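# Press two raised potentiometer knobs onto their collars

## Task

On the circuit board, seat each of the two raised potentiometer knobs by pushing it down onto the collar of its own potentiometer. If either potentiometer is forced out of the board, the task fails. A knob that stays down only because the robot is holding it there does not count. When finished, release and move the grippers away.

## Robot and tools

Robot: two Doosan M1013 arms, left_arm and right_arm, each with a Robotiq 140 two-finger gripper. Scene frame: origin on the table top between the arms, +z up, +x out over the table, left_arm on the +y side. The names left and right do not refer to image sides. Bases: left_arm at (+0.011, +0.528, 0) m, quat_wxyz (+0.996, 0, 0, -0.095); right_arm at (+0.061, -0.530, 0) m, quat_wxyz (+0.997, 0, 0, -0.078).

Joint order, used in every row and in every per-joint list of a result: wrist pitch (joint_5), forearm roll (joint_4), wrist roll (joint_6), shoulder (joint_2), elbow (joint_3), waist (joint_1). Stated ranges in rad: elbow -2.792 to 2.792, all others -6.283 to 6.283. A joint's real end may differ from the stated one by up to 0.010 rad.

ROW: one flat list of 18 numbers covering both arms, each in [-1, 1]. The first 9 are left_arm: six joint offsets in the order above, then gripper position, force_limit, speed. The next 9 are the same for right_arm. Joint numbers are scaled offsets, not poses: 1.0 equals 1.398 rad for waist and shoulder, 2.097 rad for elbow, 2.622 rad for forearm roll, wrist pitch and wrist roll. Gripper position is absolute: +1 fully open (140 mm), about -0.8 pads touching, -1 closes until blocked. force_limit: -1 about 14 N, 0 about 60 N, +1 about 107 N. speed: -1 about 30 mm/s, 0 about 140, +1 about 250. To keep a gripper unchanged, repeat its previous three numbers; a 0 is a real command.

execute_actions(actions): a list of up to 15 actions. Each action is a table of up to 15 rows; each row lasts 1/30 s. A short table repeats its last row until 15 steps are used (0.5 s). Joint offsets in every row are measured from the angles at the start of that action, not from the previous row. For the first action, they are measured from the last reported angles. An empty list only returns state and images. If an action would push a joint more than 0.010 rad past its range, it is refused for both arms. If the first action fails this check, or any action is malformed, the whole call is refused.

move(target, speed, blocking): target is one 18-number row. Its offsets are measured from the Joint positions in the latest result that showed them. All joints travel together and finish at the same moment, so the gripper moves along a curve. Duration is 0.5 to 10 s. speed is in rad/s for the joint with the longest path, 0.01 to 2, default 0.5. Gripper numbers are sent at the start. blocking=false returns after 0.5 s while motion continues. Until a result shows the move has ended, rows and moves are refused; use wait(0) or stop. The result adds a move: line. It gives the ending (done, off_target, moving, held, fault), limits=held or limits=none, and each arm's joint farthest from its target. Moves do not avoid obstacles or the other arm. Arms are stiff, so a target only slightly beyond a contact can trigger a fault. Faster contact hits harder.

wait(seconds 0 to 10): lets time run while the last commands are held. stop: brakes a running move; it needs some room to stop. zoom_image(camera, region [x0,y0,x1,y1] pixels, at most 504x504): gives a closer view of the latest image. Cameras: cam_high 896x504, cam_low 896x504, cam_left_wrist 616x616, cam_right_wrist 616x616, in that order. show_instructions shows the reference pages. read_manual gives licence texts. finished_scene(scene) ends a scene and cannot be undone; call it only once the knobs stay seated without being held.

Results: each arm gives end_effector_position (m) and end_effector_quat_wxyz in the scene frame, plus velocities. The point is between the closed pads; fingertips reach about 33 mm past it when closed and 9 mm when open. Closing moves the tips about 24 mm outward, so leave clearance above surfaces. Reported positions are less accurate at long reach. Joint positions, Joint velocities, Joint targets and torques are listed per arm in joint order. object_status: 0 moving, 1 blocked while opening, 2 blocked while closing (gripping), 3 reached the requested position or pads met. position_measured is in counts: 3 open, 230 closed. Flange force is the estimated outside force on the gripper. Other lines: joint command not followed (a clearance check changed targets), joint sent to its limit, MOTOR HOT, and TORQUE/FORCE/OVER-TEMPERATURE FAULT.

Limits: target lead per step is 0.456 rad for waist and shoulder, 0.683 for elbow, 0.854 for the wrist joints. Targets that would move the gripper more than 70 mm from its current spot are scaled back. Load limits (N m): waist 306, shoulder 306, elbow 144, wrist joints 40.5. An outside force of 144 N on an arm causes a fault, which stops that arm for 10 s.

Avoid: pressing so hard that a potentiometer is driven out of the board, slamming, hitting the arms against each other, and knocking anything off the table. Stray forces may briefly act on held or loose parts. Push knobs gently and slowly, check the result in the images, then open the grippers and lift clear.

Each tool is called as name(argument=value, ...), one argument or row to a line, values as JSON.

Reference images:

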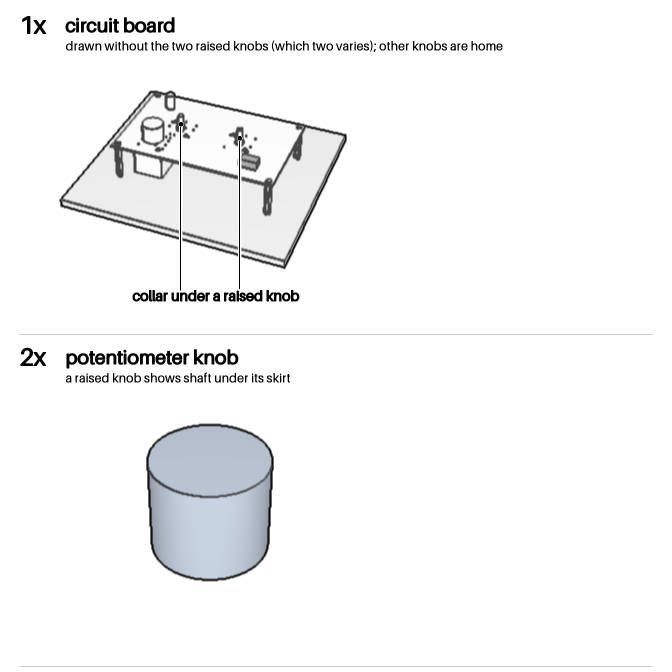

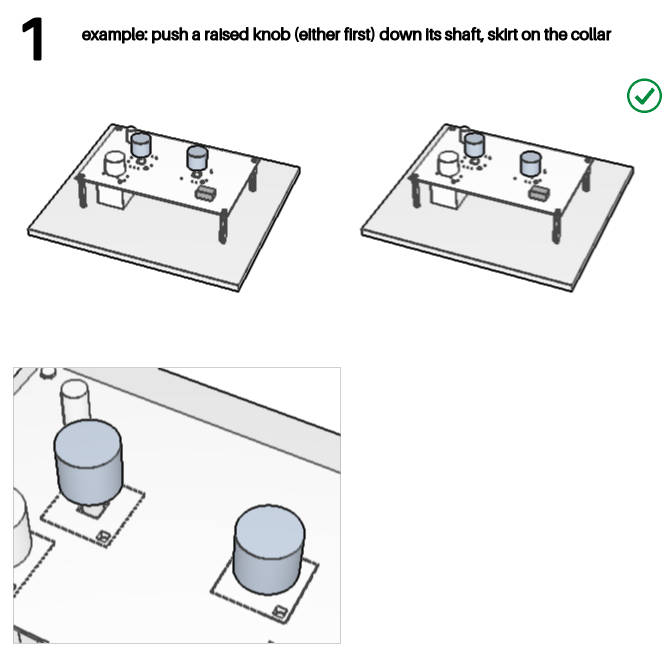

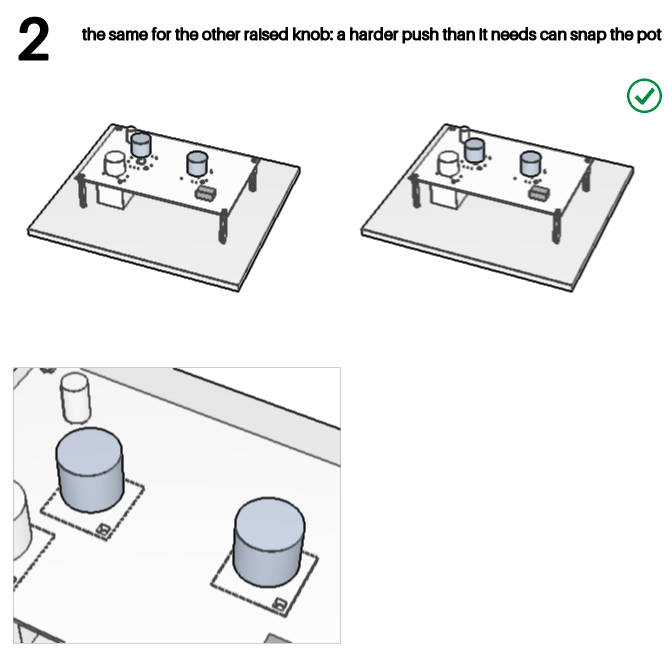

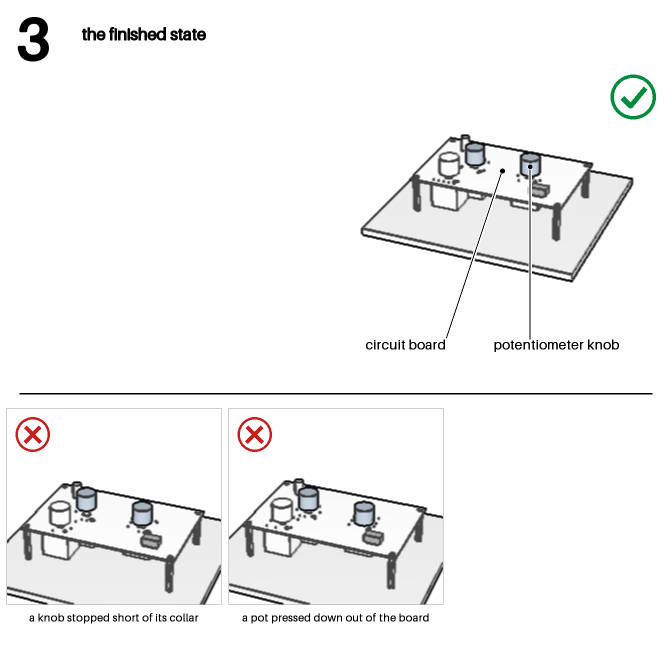

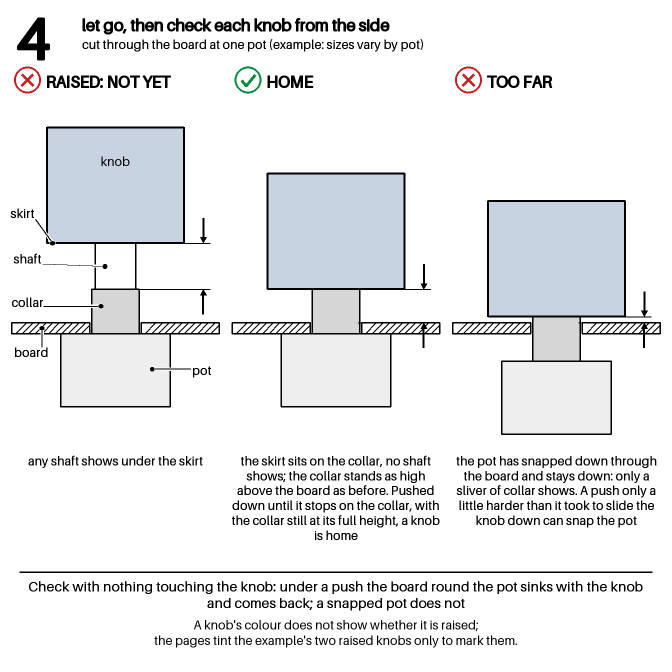

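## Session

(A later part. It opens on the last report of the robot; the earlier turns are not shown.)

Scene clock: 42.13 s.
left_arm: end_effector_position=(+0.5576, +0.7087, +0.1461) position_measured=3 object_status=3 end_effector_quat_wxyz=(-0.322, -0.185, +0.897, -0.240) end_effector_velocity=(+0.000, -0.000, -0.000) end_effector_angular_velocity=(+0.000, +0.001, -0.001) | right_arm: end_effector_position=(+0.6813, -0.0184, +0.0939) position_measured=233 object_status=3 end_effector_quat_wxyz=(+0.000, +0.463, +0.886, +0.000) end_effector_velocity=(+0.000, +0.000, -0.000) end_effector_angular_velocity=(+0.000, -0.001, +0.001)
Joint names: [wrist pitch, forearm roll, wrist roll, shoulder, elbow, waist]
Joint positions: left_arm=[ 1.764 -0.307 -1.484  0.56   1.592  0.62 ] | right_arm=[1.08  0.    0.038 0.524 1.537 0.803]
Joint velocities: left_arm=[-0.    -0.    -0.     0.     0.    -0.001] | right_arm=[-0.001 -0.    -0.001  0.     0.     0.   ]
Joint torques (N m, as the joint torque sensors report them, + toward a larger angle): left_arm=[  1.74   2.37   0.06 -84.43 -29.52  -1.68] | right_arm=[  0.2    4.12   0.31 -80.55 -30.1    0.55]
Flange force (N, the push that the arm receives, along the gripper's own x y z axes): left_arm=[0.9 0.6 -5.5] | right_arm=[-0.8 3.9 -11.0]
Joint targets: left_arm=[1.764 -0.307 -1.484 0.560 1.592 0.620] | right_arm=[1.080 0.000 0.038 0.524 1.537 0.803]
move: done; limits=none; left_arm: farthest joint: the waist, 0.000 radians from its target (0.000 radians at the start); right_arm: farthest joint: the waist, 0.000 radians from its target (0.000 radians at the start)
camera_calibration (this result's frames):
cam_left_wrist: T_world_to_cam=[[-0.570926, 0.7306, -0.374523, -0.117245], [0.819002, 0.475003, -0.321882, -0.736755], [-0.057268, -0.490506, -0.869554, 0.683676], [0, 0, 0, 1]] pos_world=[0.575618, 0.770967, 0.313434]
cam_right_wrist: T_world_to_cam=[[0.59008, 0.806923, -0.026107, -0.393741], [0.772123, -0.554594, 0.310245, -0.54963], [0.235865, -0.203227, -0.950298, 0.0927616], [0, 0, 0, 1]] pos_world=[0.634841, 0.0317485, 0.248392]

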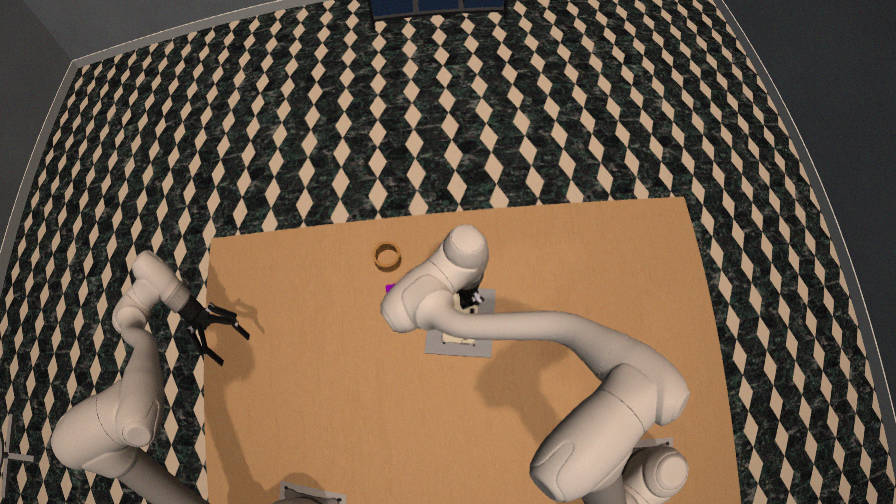

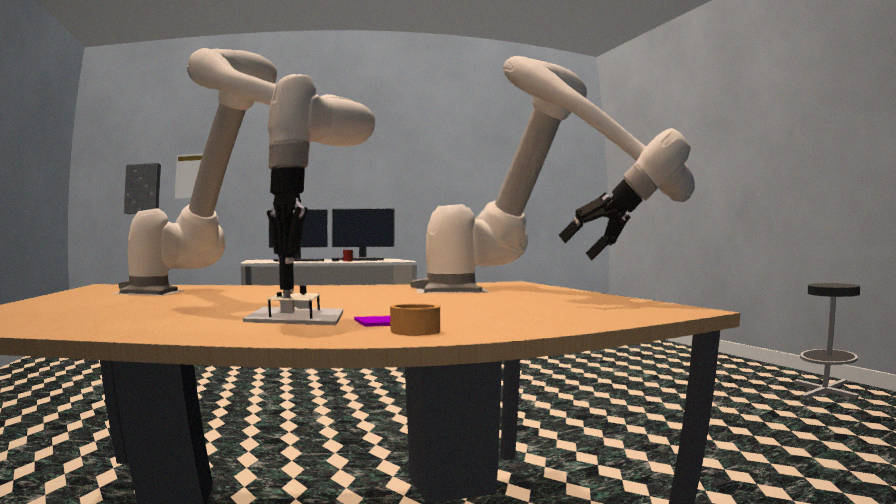

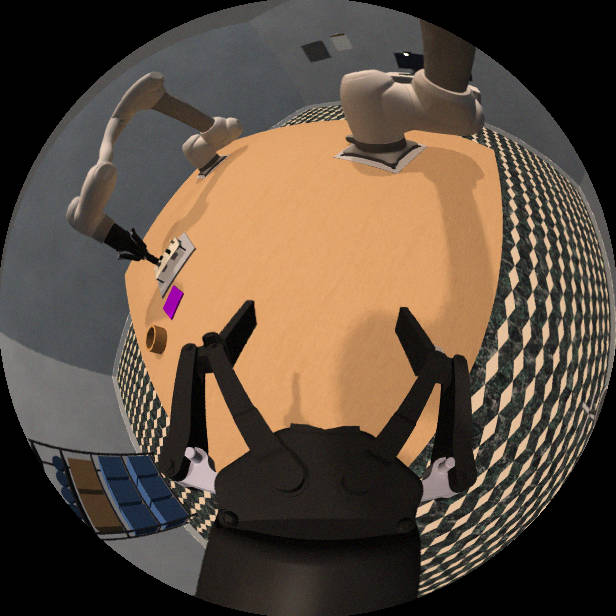

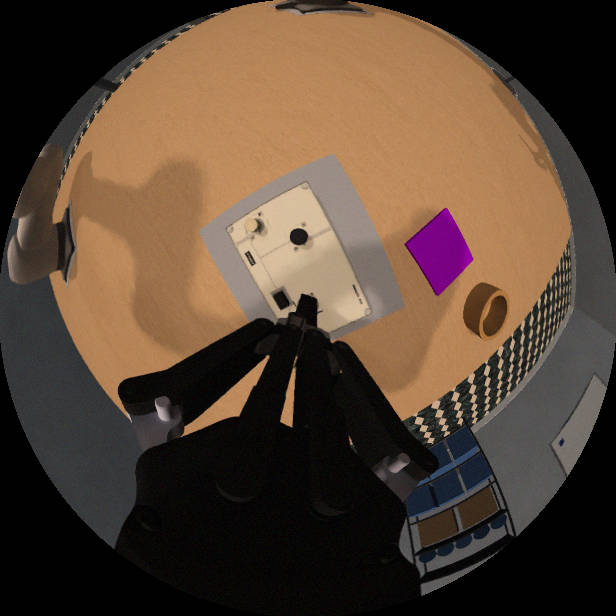

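wait(
  seconds=0.2,
)

Scene clock: 42.40 s.
left_arm: end_effector_position=(+0.5576, +0.7087, +0.1461) position_measured=3 object_status=3 end_effector_quat_wxyz=(-0.322, -0.185, +0.897, -0.240) end_effector_velocity=(-0.000, +0.000, -0.000) end_effector_angular_velocity=(-0.000, +0.000, +0.000) | right_arm: end_effector_position=(+0.6813, -0.0184, +0.0939) position_measured=233 object_status=3 end_effector_quat_wxyz=(+0.000, +0.463, +0.886, +0.000) end_effector_velocity=(-0.000, -0.000, -0.000) end_effector_angular_velocity=(-0.000, +0.000, +0.001)
Joint names: [wrist pitch, forearm roll, wrist roll, shoulder, elbow, waist]
Joint positions: left_arm=[ 1.764 -0.307 -1.484  0.56   1.592  0.62 ] | right_arm=[1.08  0.    0.038 0.524 1.537 0.803]
Joint velocities: left_arm=[-0. -0.  0.  0.  0.  0.] | right_arm=[ 0.    -0.    -0.001  0.     0.     0.   ]
Joint torques (N m, as the joint torque sensors report them, + toward a larger angle): left_arm=[  1.55   2.37  -0.07 -84.65 -29.61  -0.53] | right_arm=[  0.04   4.17   0.12 -79.21 -30.75   1.45]
Flange force (N, the push that the arm receives, along the gripper's own x y z axes): left_arm=[1.0 -0.6 -5.4] | right_arm=[-1.9 0.7 -11.7]
Joint targets: left_arm=[1.764 -0.307 -1.484 0.560 1.592 0.620] | right_arm=[1.080 0.000 0.038 0.524 1.537 0.803]
wait: 0.20 s; at rest by 0.10 s
camera_calibration (this result's frames):
cam_left_wrist: T_world_to_cam=[[-0.570926, 0.7306, -0.374522, -0.117245], [0.819002, 0.475003, -0.321882, -0.736755], [-0.057268, -0.490505, -0.869554, 0.683675], [0, 0, 0, 1]] pos_world=[0.575618, 0.770967, 0.313434]
cam_right_wrist: T_world_to_cam=[[0.590079, 0.806922, -0.0261362, -0.393729], [0.77213, -0.554588, 0.310236, -0.549615], [0.235842, -0.203245, -0.9503, 0.0927278], [0, 0, 0, 1]] pos_world=[0.634836, 0.0317449, 0.248339]

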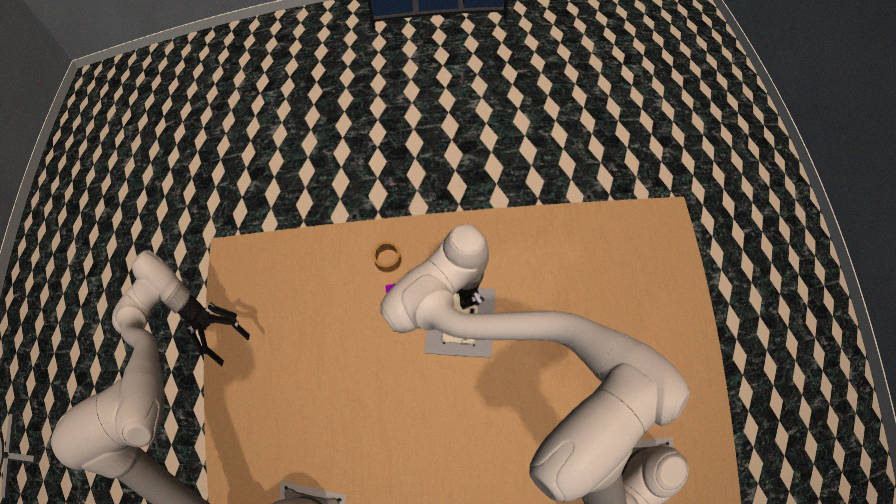

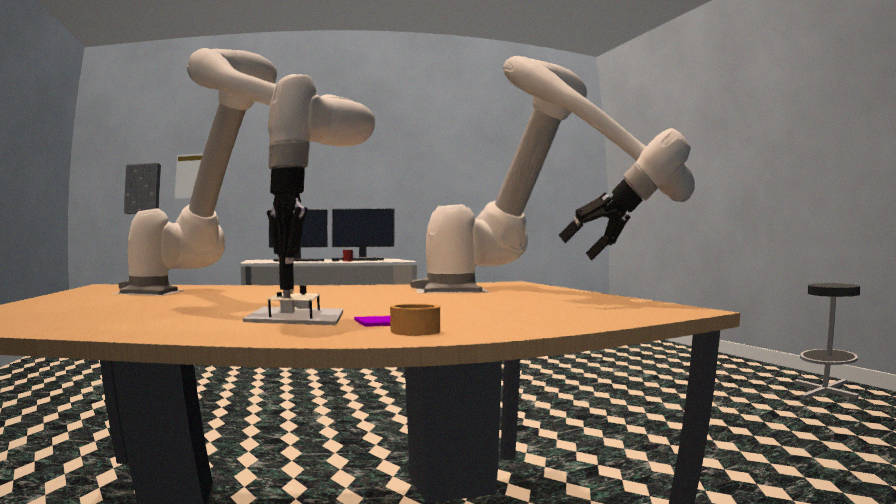

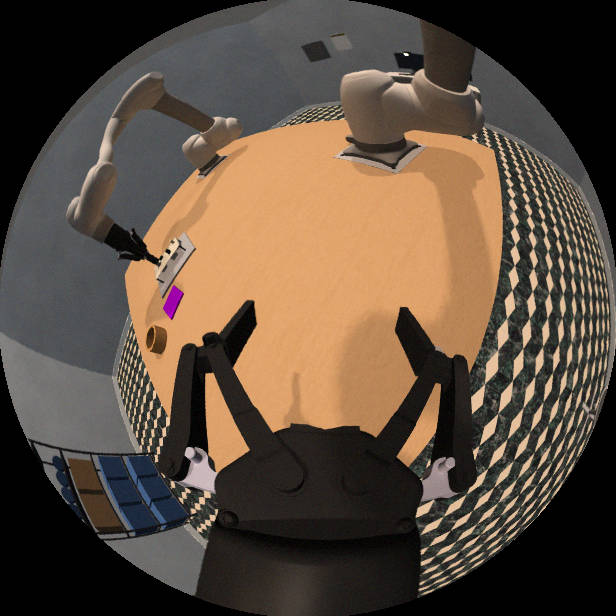

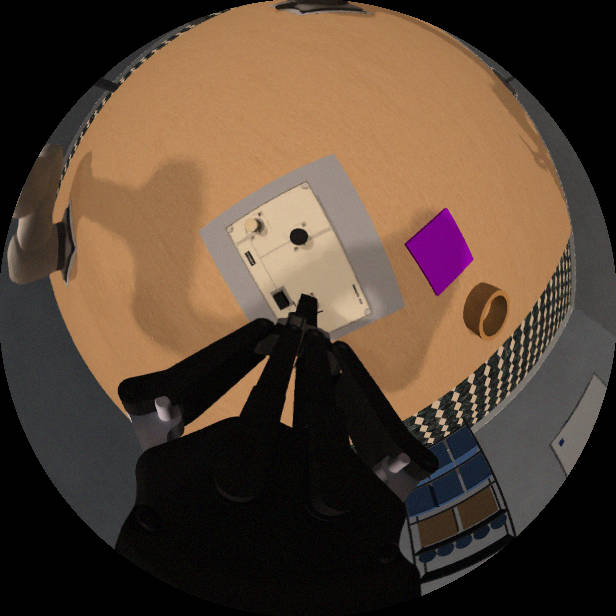

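wait(
  seconds=0.2,
)

Scene clock: 42.73 s.
left_arm: end_effector_position=(+0.5576, +0.7087, +0.1461) position_measured=3 object_status=3 end_effector_quat_wxyz=(-0.322, -0.185, +0.897, -0.240) end_effector_velocity=(-0.000, -0.000, +0.000) end_effector_angular_velocity=(+0.000, -0.000, -0.000) | right_arm: end_effector_position=(+0.6813, -0.0184, +0.0939) position_measured=233 object_status=3 end_effector_quat_wxyz=(+0.000, +0.463, +0.886, +0.000) end_effector_velocity=(-0.000, +0.000, -0.000) end_effector_angular_velocity=(+0.000, +0.001, -0.003)
Joint names: [wrist pitch, forearm roll, wrist roll, shoulder, elbow, waist]
Joint positions: left_arm=[ 1.764 -0.307 -1.484  0.56   1.592  0.62 ] | right_arm=[1.08  0.    0.038 0.524 1.537 0.803]
Joint velocities: left_arm=[-0.001 -0.    -0.    -0.     0.    -0.   ] | right_arm=[ 0.     0.001  0.002 -0.     0.     0.   ]
Joint torques (N m, as the joint torque sensors report them, + toward a larger angle): left_arm=[  1.83   2.5    0.03 -84.02 -29.52  -1.19] | right_arm=[  0.47   4.22  -0.22 -78.65 -30.57   2.51]
Flange force (N, the push that the arm receives, along the gripper's own x y z axes): left_arm=[2.1 0.0 -5.2] | right_arm=[-2.9 0.0 -11.6]
Joint targets: left_arm=[1.764 -0.307 -1.484 0.560 1.592 0.620] | right_arm=[1.080 0.000 0.038 0.524 1.537 0.803]
wait: 0.20 s; at rest by 0.03 s
camera_calibration (this result's frames):
cam_left_wrist: T_world_to_cam=[[-0.570926, 0.7306, -0.374523, -0.117245], [0.819002, 0.475003, -0.321882, -0.736755], [-0.0572678, -0.490506, -0.869554, 0.683676], [0, 0, 0, 1]] pos_world=[0.575618, 0.770967, 0.313434]
cam_right_wrist: T_world_to_cam=[[0.590079, 0.806922, -0.0261441, -0.393725], [0.772132, -0.554587, 0.310234, -0.549613], [0.235835, -0.203249, -0.950301, 0.0927269], [0, 0, 0, 1]] pos_world=[0.634835, 0.031744, 0.248334]

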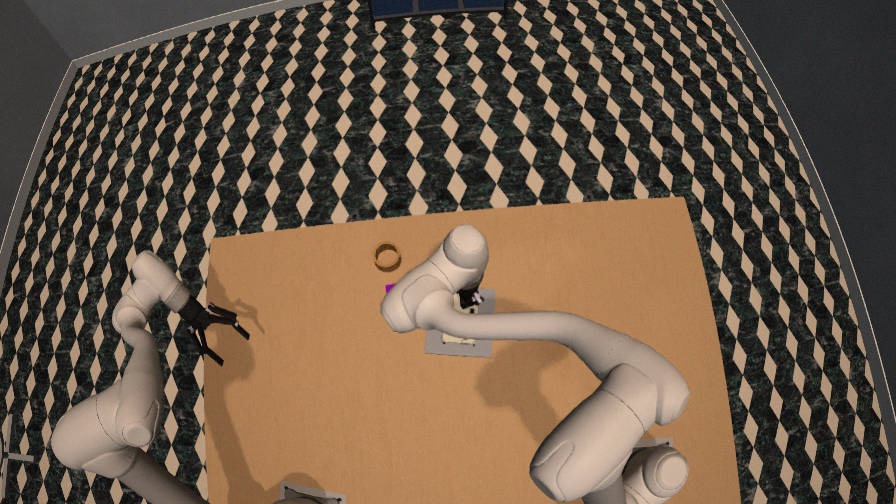

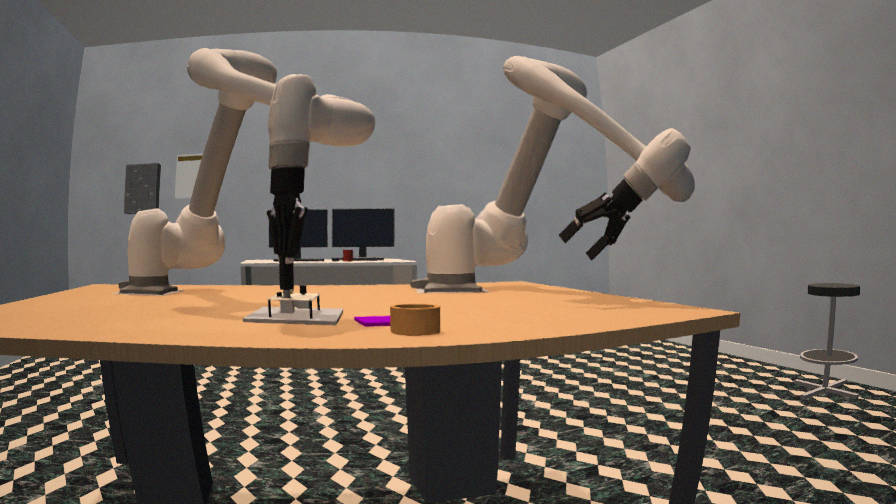

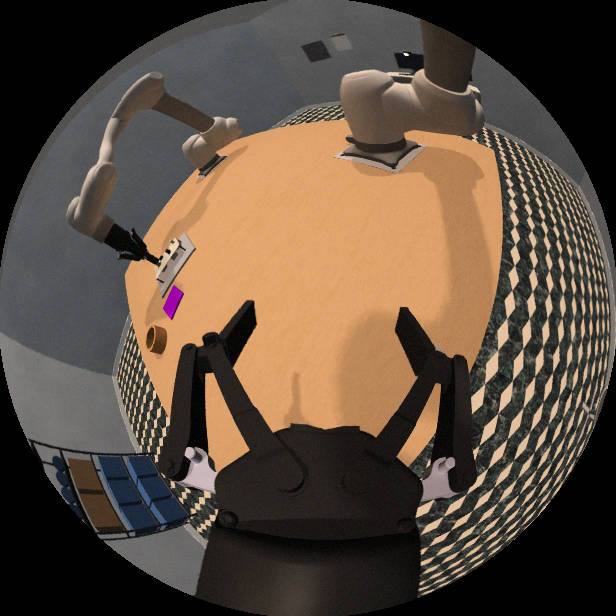

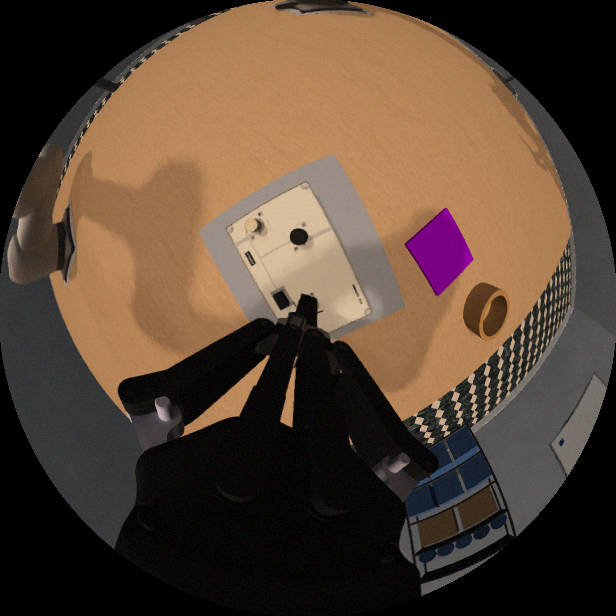

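move(
  target=[0,0,0,0,0,0,1,0,0, 0.0119,0,0,-0.01044,-0.0079,0,-1,0,0],
  speed=0.08,
)

zoom_image(
  camera="cam_low",
  region=[270, 275, 310, 305],
)

Scene clock: 43.83 s.
left_arm: end_effector_position=(+0.5576, +0.7087, +0.1461) position_measured=3 object_status=3 end_effector_quat_wxyz=(-0.322, -0.185, +0.897, -0.240) end_effector_velocity=(-0.000, +0.000, -0.000) end_effector_angular_velocity=(+0.001, -0.000, +0.001) | right_arm: end_effector_position=(+0.6813, -0.0184, +0.1138) position_measured=233 object_status=3 end_effector_quat_wxyz=(+0.000, +0.463, +0.886, +0.000) end_effector_velocity=(-0.000, -0.000, +0.000) end_effector_angular_velocity=(-0.000, +0.001, -0.001)
Joint names: [wrist pitch, forearm roll, wrist roll, shoulder, elbow, waist]
Joint positions: left_arm=[ 1.764 -0.307 -1.484  0.56   1.592  0.62 ] | right_arm=[1.111 0.    0.038 0.509 1.521 0.803]
Joint velocities: left_arm=[-0.001 -0.    -0.    -0.     0.001  0.   ] | right_arm=[ 0.001  0.001  0.    -0.    -0.    -0.   ]
Joint torques (N m, as the joint torque sensors report them, + toward a larger angle): left_arm=[  1.71   2.47  -0.03 -83.76 -29.63  -0.86] | right_arm=[  0.09   3.8   -0.03 -90.54 -38.11   2.72]
Flange force (N, the push that the arm receives, along the gripper's own x y z axes): left_arm=[2.6 -0.3 -4.7] | right_arm=[-3.2 2.3 3.0]
Joint targets: left_arm=[1.764 -0.307 -1.484 0.560 1.592 0.620] | right_arm=[1.111 0.000 0.038 0.509 1.521 0.803]
move: done; limits=none; left_arm: farthest joint: the waist, 0.000 radians from its target (0.000 radians at the start); right_arm: farthest joint: the waist, 0.000 radians from its target (0.000 radians at the start)
camera_calibration (this result's frames):
cam_left_wrist: T_world_to_cam=[[-0.570926, 0.7306, -0.374522, -0.117245], [0.819002, 0.475003, -0.321882, -0.736755], [-0.0572678, -0.490505, -0.869554, 0.683675], [0, 0, 0, 1]] pos_world=[0.575618, 0.770967, 0.313434]
cam_right_wrist: T_world_to_cam=[[0.590076, 0.806922, -0.0262071, -0.39326], [0.77215, -0.554573, 0.310215, -0.555813], [0.235785, -0.203286, -0.950305, 0.111663], [0, 0, 0, 1]] pos_world=[0.634896, 0.0317904, 0.268229]

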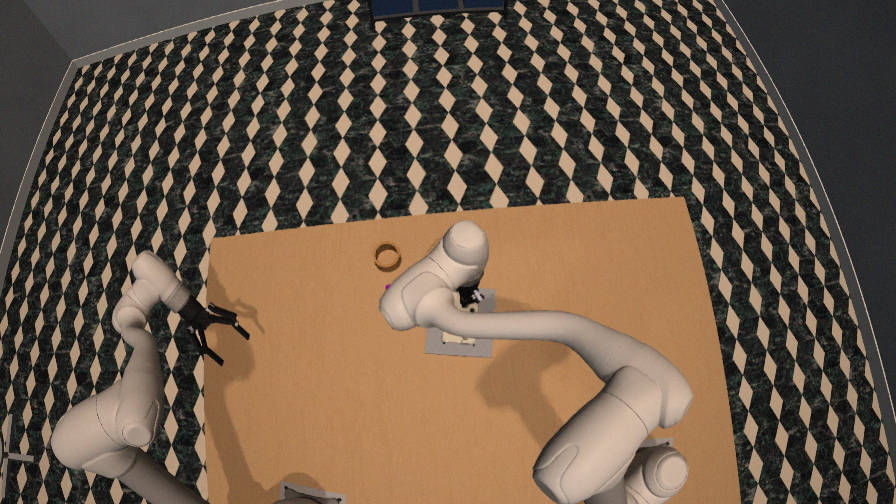

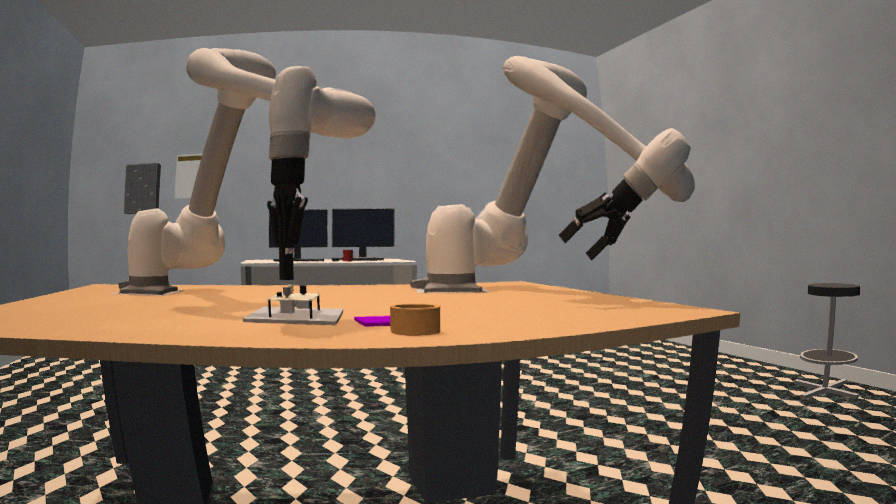

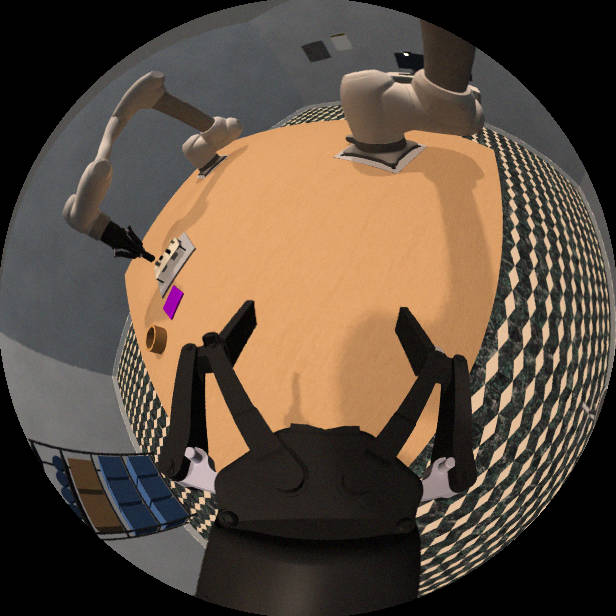

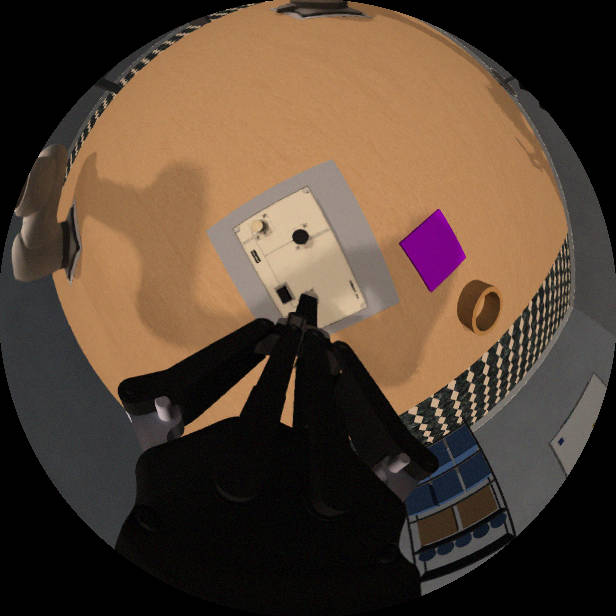

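Region (270, 275, 310, 305) of cam_low's 896x504 image, scaled by 12.600, with more detail than that image has; it fills the top 378 rows of this view, and the rest is white.

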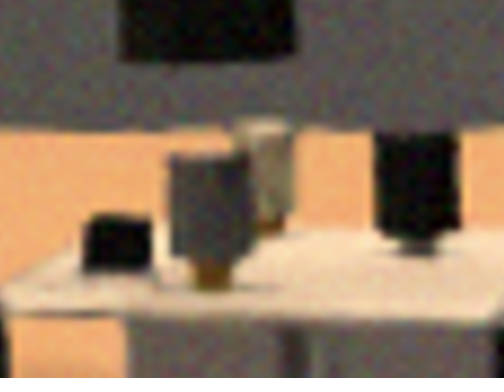

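move(
  target=[0,0,0,0,0,0,1,0,0, 0.0572,0,0,-0.1073,0,-0.286,-1,0,0],
  speed=0.6,
)

zoom_image(
  camera="cam_low",
  region=[270, 275, 310, 305],
)

Scene clock: 45.37 s.
left_arm: end_effector_position=(+0.5576, +0.7087, +0.1461) position_measured=3 object_status=3 end_effector_quat_wxyz=(-0.322, -0.185, +0.897, -0.240) end_effector_velocity=(-0.000, +0.000, +0.001) end_effector_angular_velocity=(+0.000, -0.001, +0.000) | right_arm: end_effector_position=(+0.7802, -0.3132, +0.2305) position_measured=233 object_status=3 end_effector_quat_wxyz=(+0.000, +0.630, +0.777, +0.000) end_effector_velocity=(-0.000, -0.001, +0.000) end_effector_angular_velocity=(-0.001, +0.000, +0.001)
Joint names: [wrist pitch, forearm roll, wrist roll, shoulder, elbow, waist]
Joint positions: left_arm=[ 1.764 -0.307 -1.484  0.56   1.592  0.62 ] | right_arm=[1.261 0.    0.038 0.359 1.521 0.403]
Joint velocities: left_arm=[ 0.    -0.    -0.    -0.001 -0.     0.   ] | right_arm=[ 0.001 -0.001 -0.002 -0.001  0.    -0.001]
Joint torques (N m, as the joint torque sensors report them, + toward a larger angle): left_arm=[  1.69   2.43   0.08 -84.31 -29.62  -0.14] | right_arm=[ -0.17   4.24  -0.09 -77.9  -39.36   2.43]
Flange force (N, the push that the arm receives, along the gripper's own x y z axes): left_arm=[1.7 -1.0 -5.0] | right_arm=[-2.7 3.8 0.3]
Joint targets: left_arm=[1.764 -0.307 -1.484 0.560 1.592 0.620] | right_arm=[1.261 0.000 0.038 0.359 1.521 0.403]
move: done; limits=none; left_arm: farthest joint: the waist, 0.000 radians from its target (0.000 radians at the start); right_arm: farthest joint: the waist, 0.000 radians from its target (0.400 radians at the start)
camera_calibration (this result's frames):
cam_left_wrist: T_world_to_cam=[[-0.570926, 0.7306, -0.374522, -0.117245], [0.819002, 0.475003, -0.321882, -0.736755], [-0.0572678, -0.490505, -0.869554, 0.683675], [0, 0, 0, 1]] pos_world=[0.575618, 0.770967, 0.313434]
cam_right_wrist: T_world_to_cam=[[0.857591, 0.513668, -0.0261213, -0.511192], [0.495427, -0.81136, 0.310236, -0.696357], [0.138165, -0.278997, -0.950301, 0.191826], [0, 0, 0, 1]] pos_world=[0.756884, -0.248895, 0.384974]

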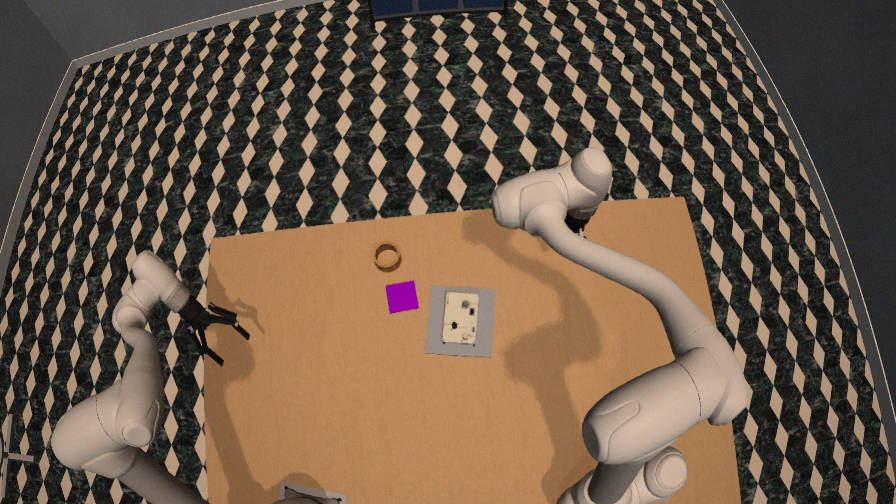

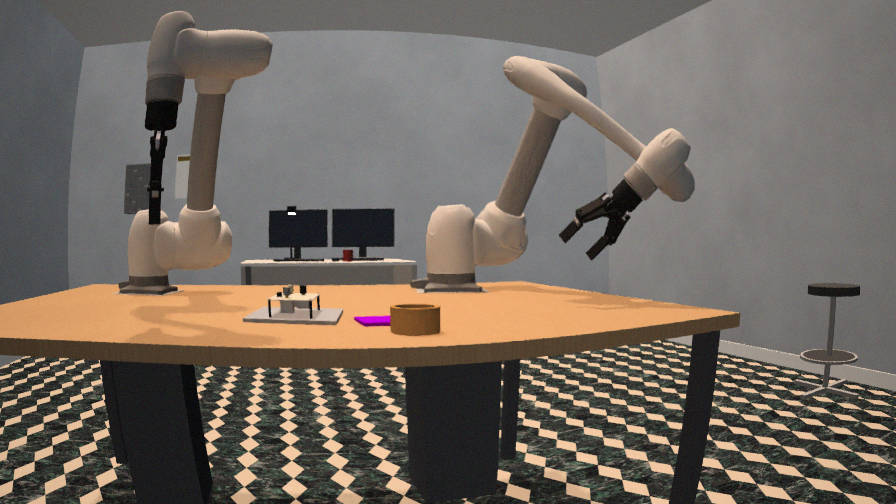

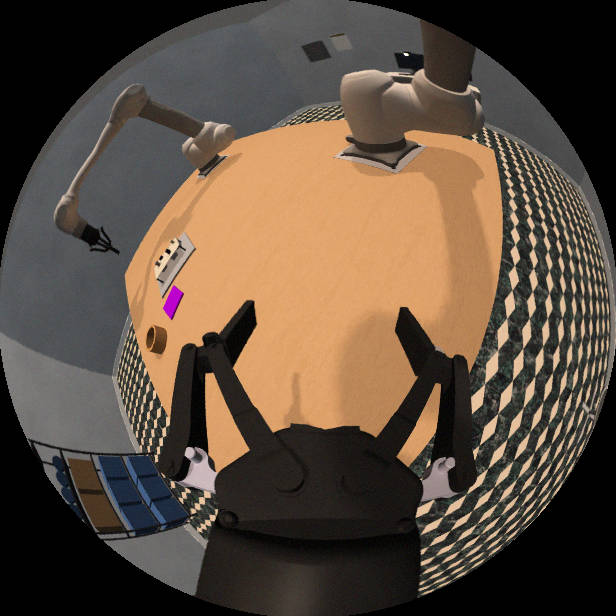

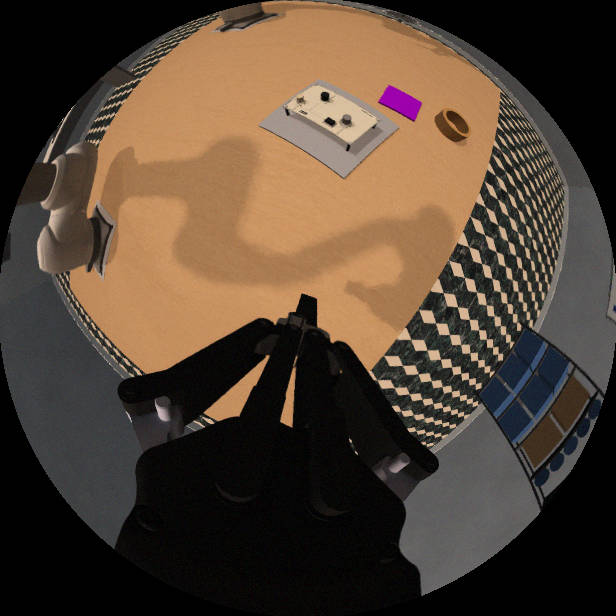

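Region (270, 275, 310, 305) of cam_low's 896x504 image, scaled by 12.600, with more detail than that image has; it fills the top 378 rows of this view, and the rest is white.

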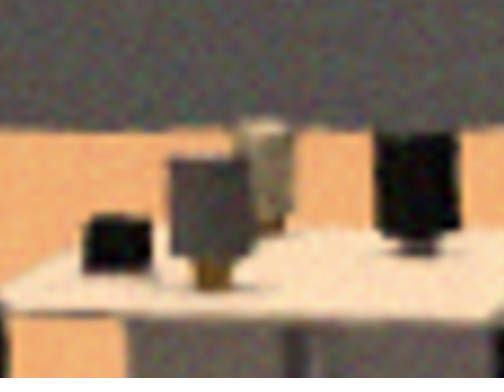

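finished_scene(
  scene=1,
)

The scene is finished: the task was done.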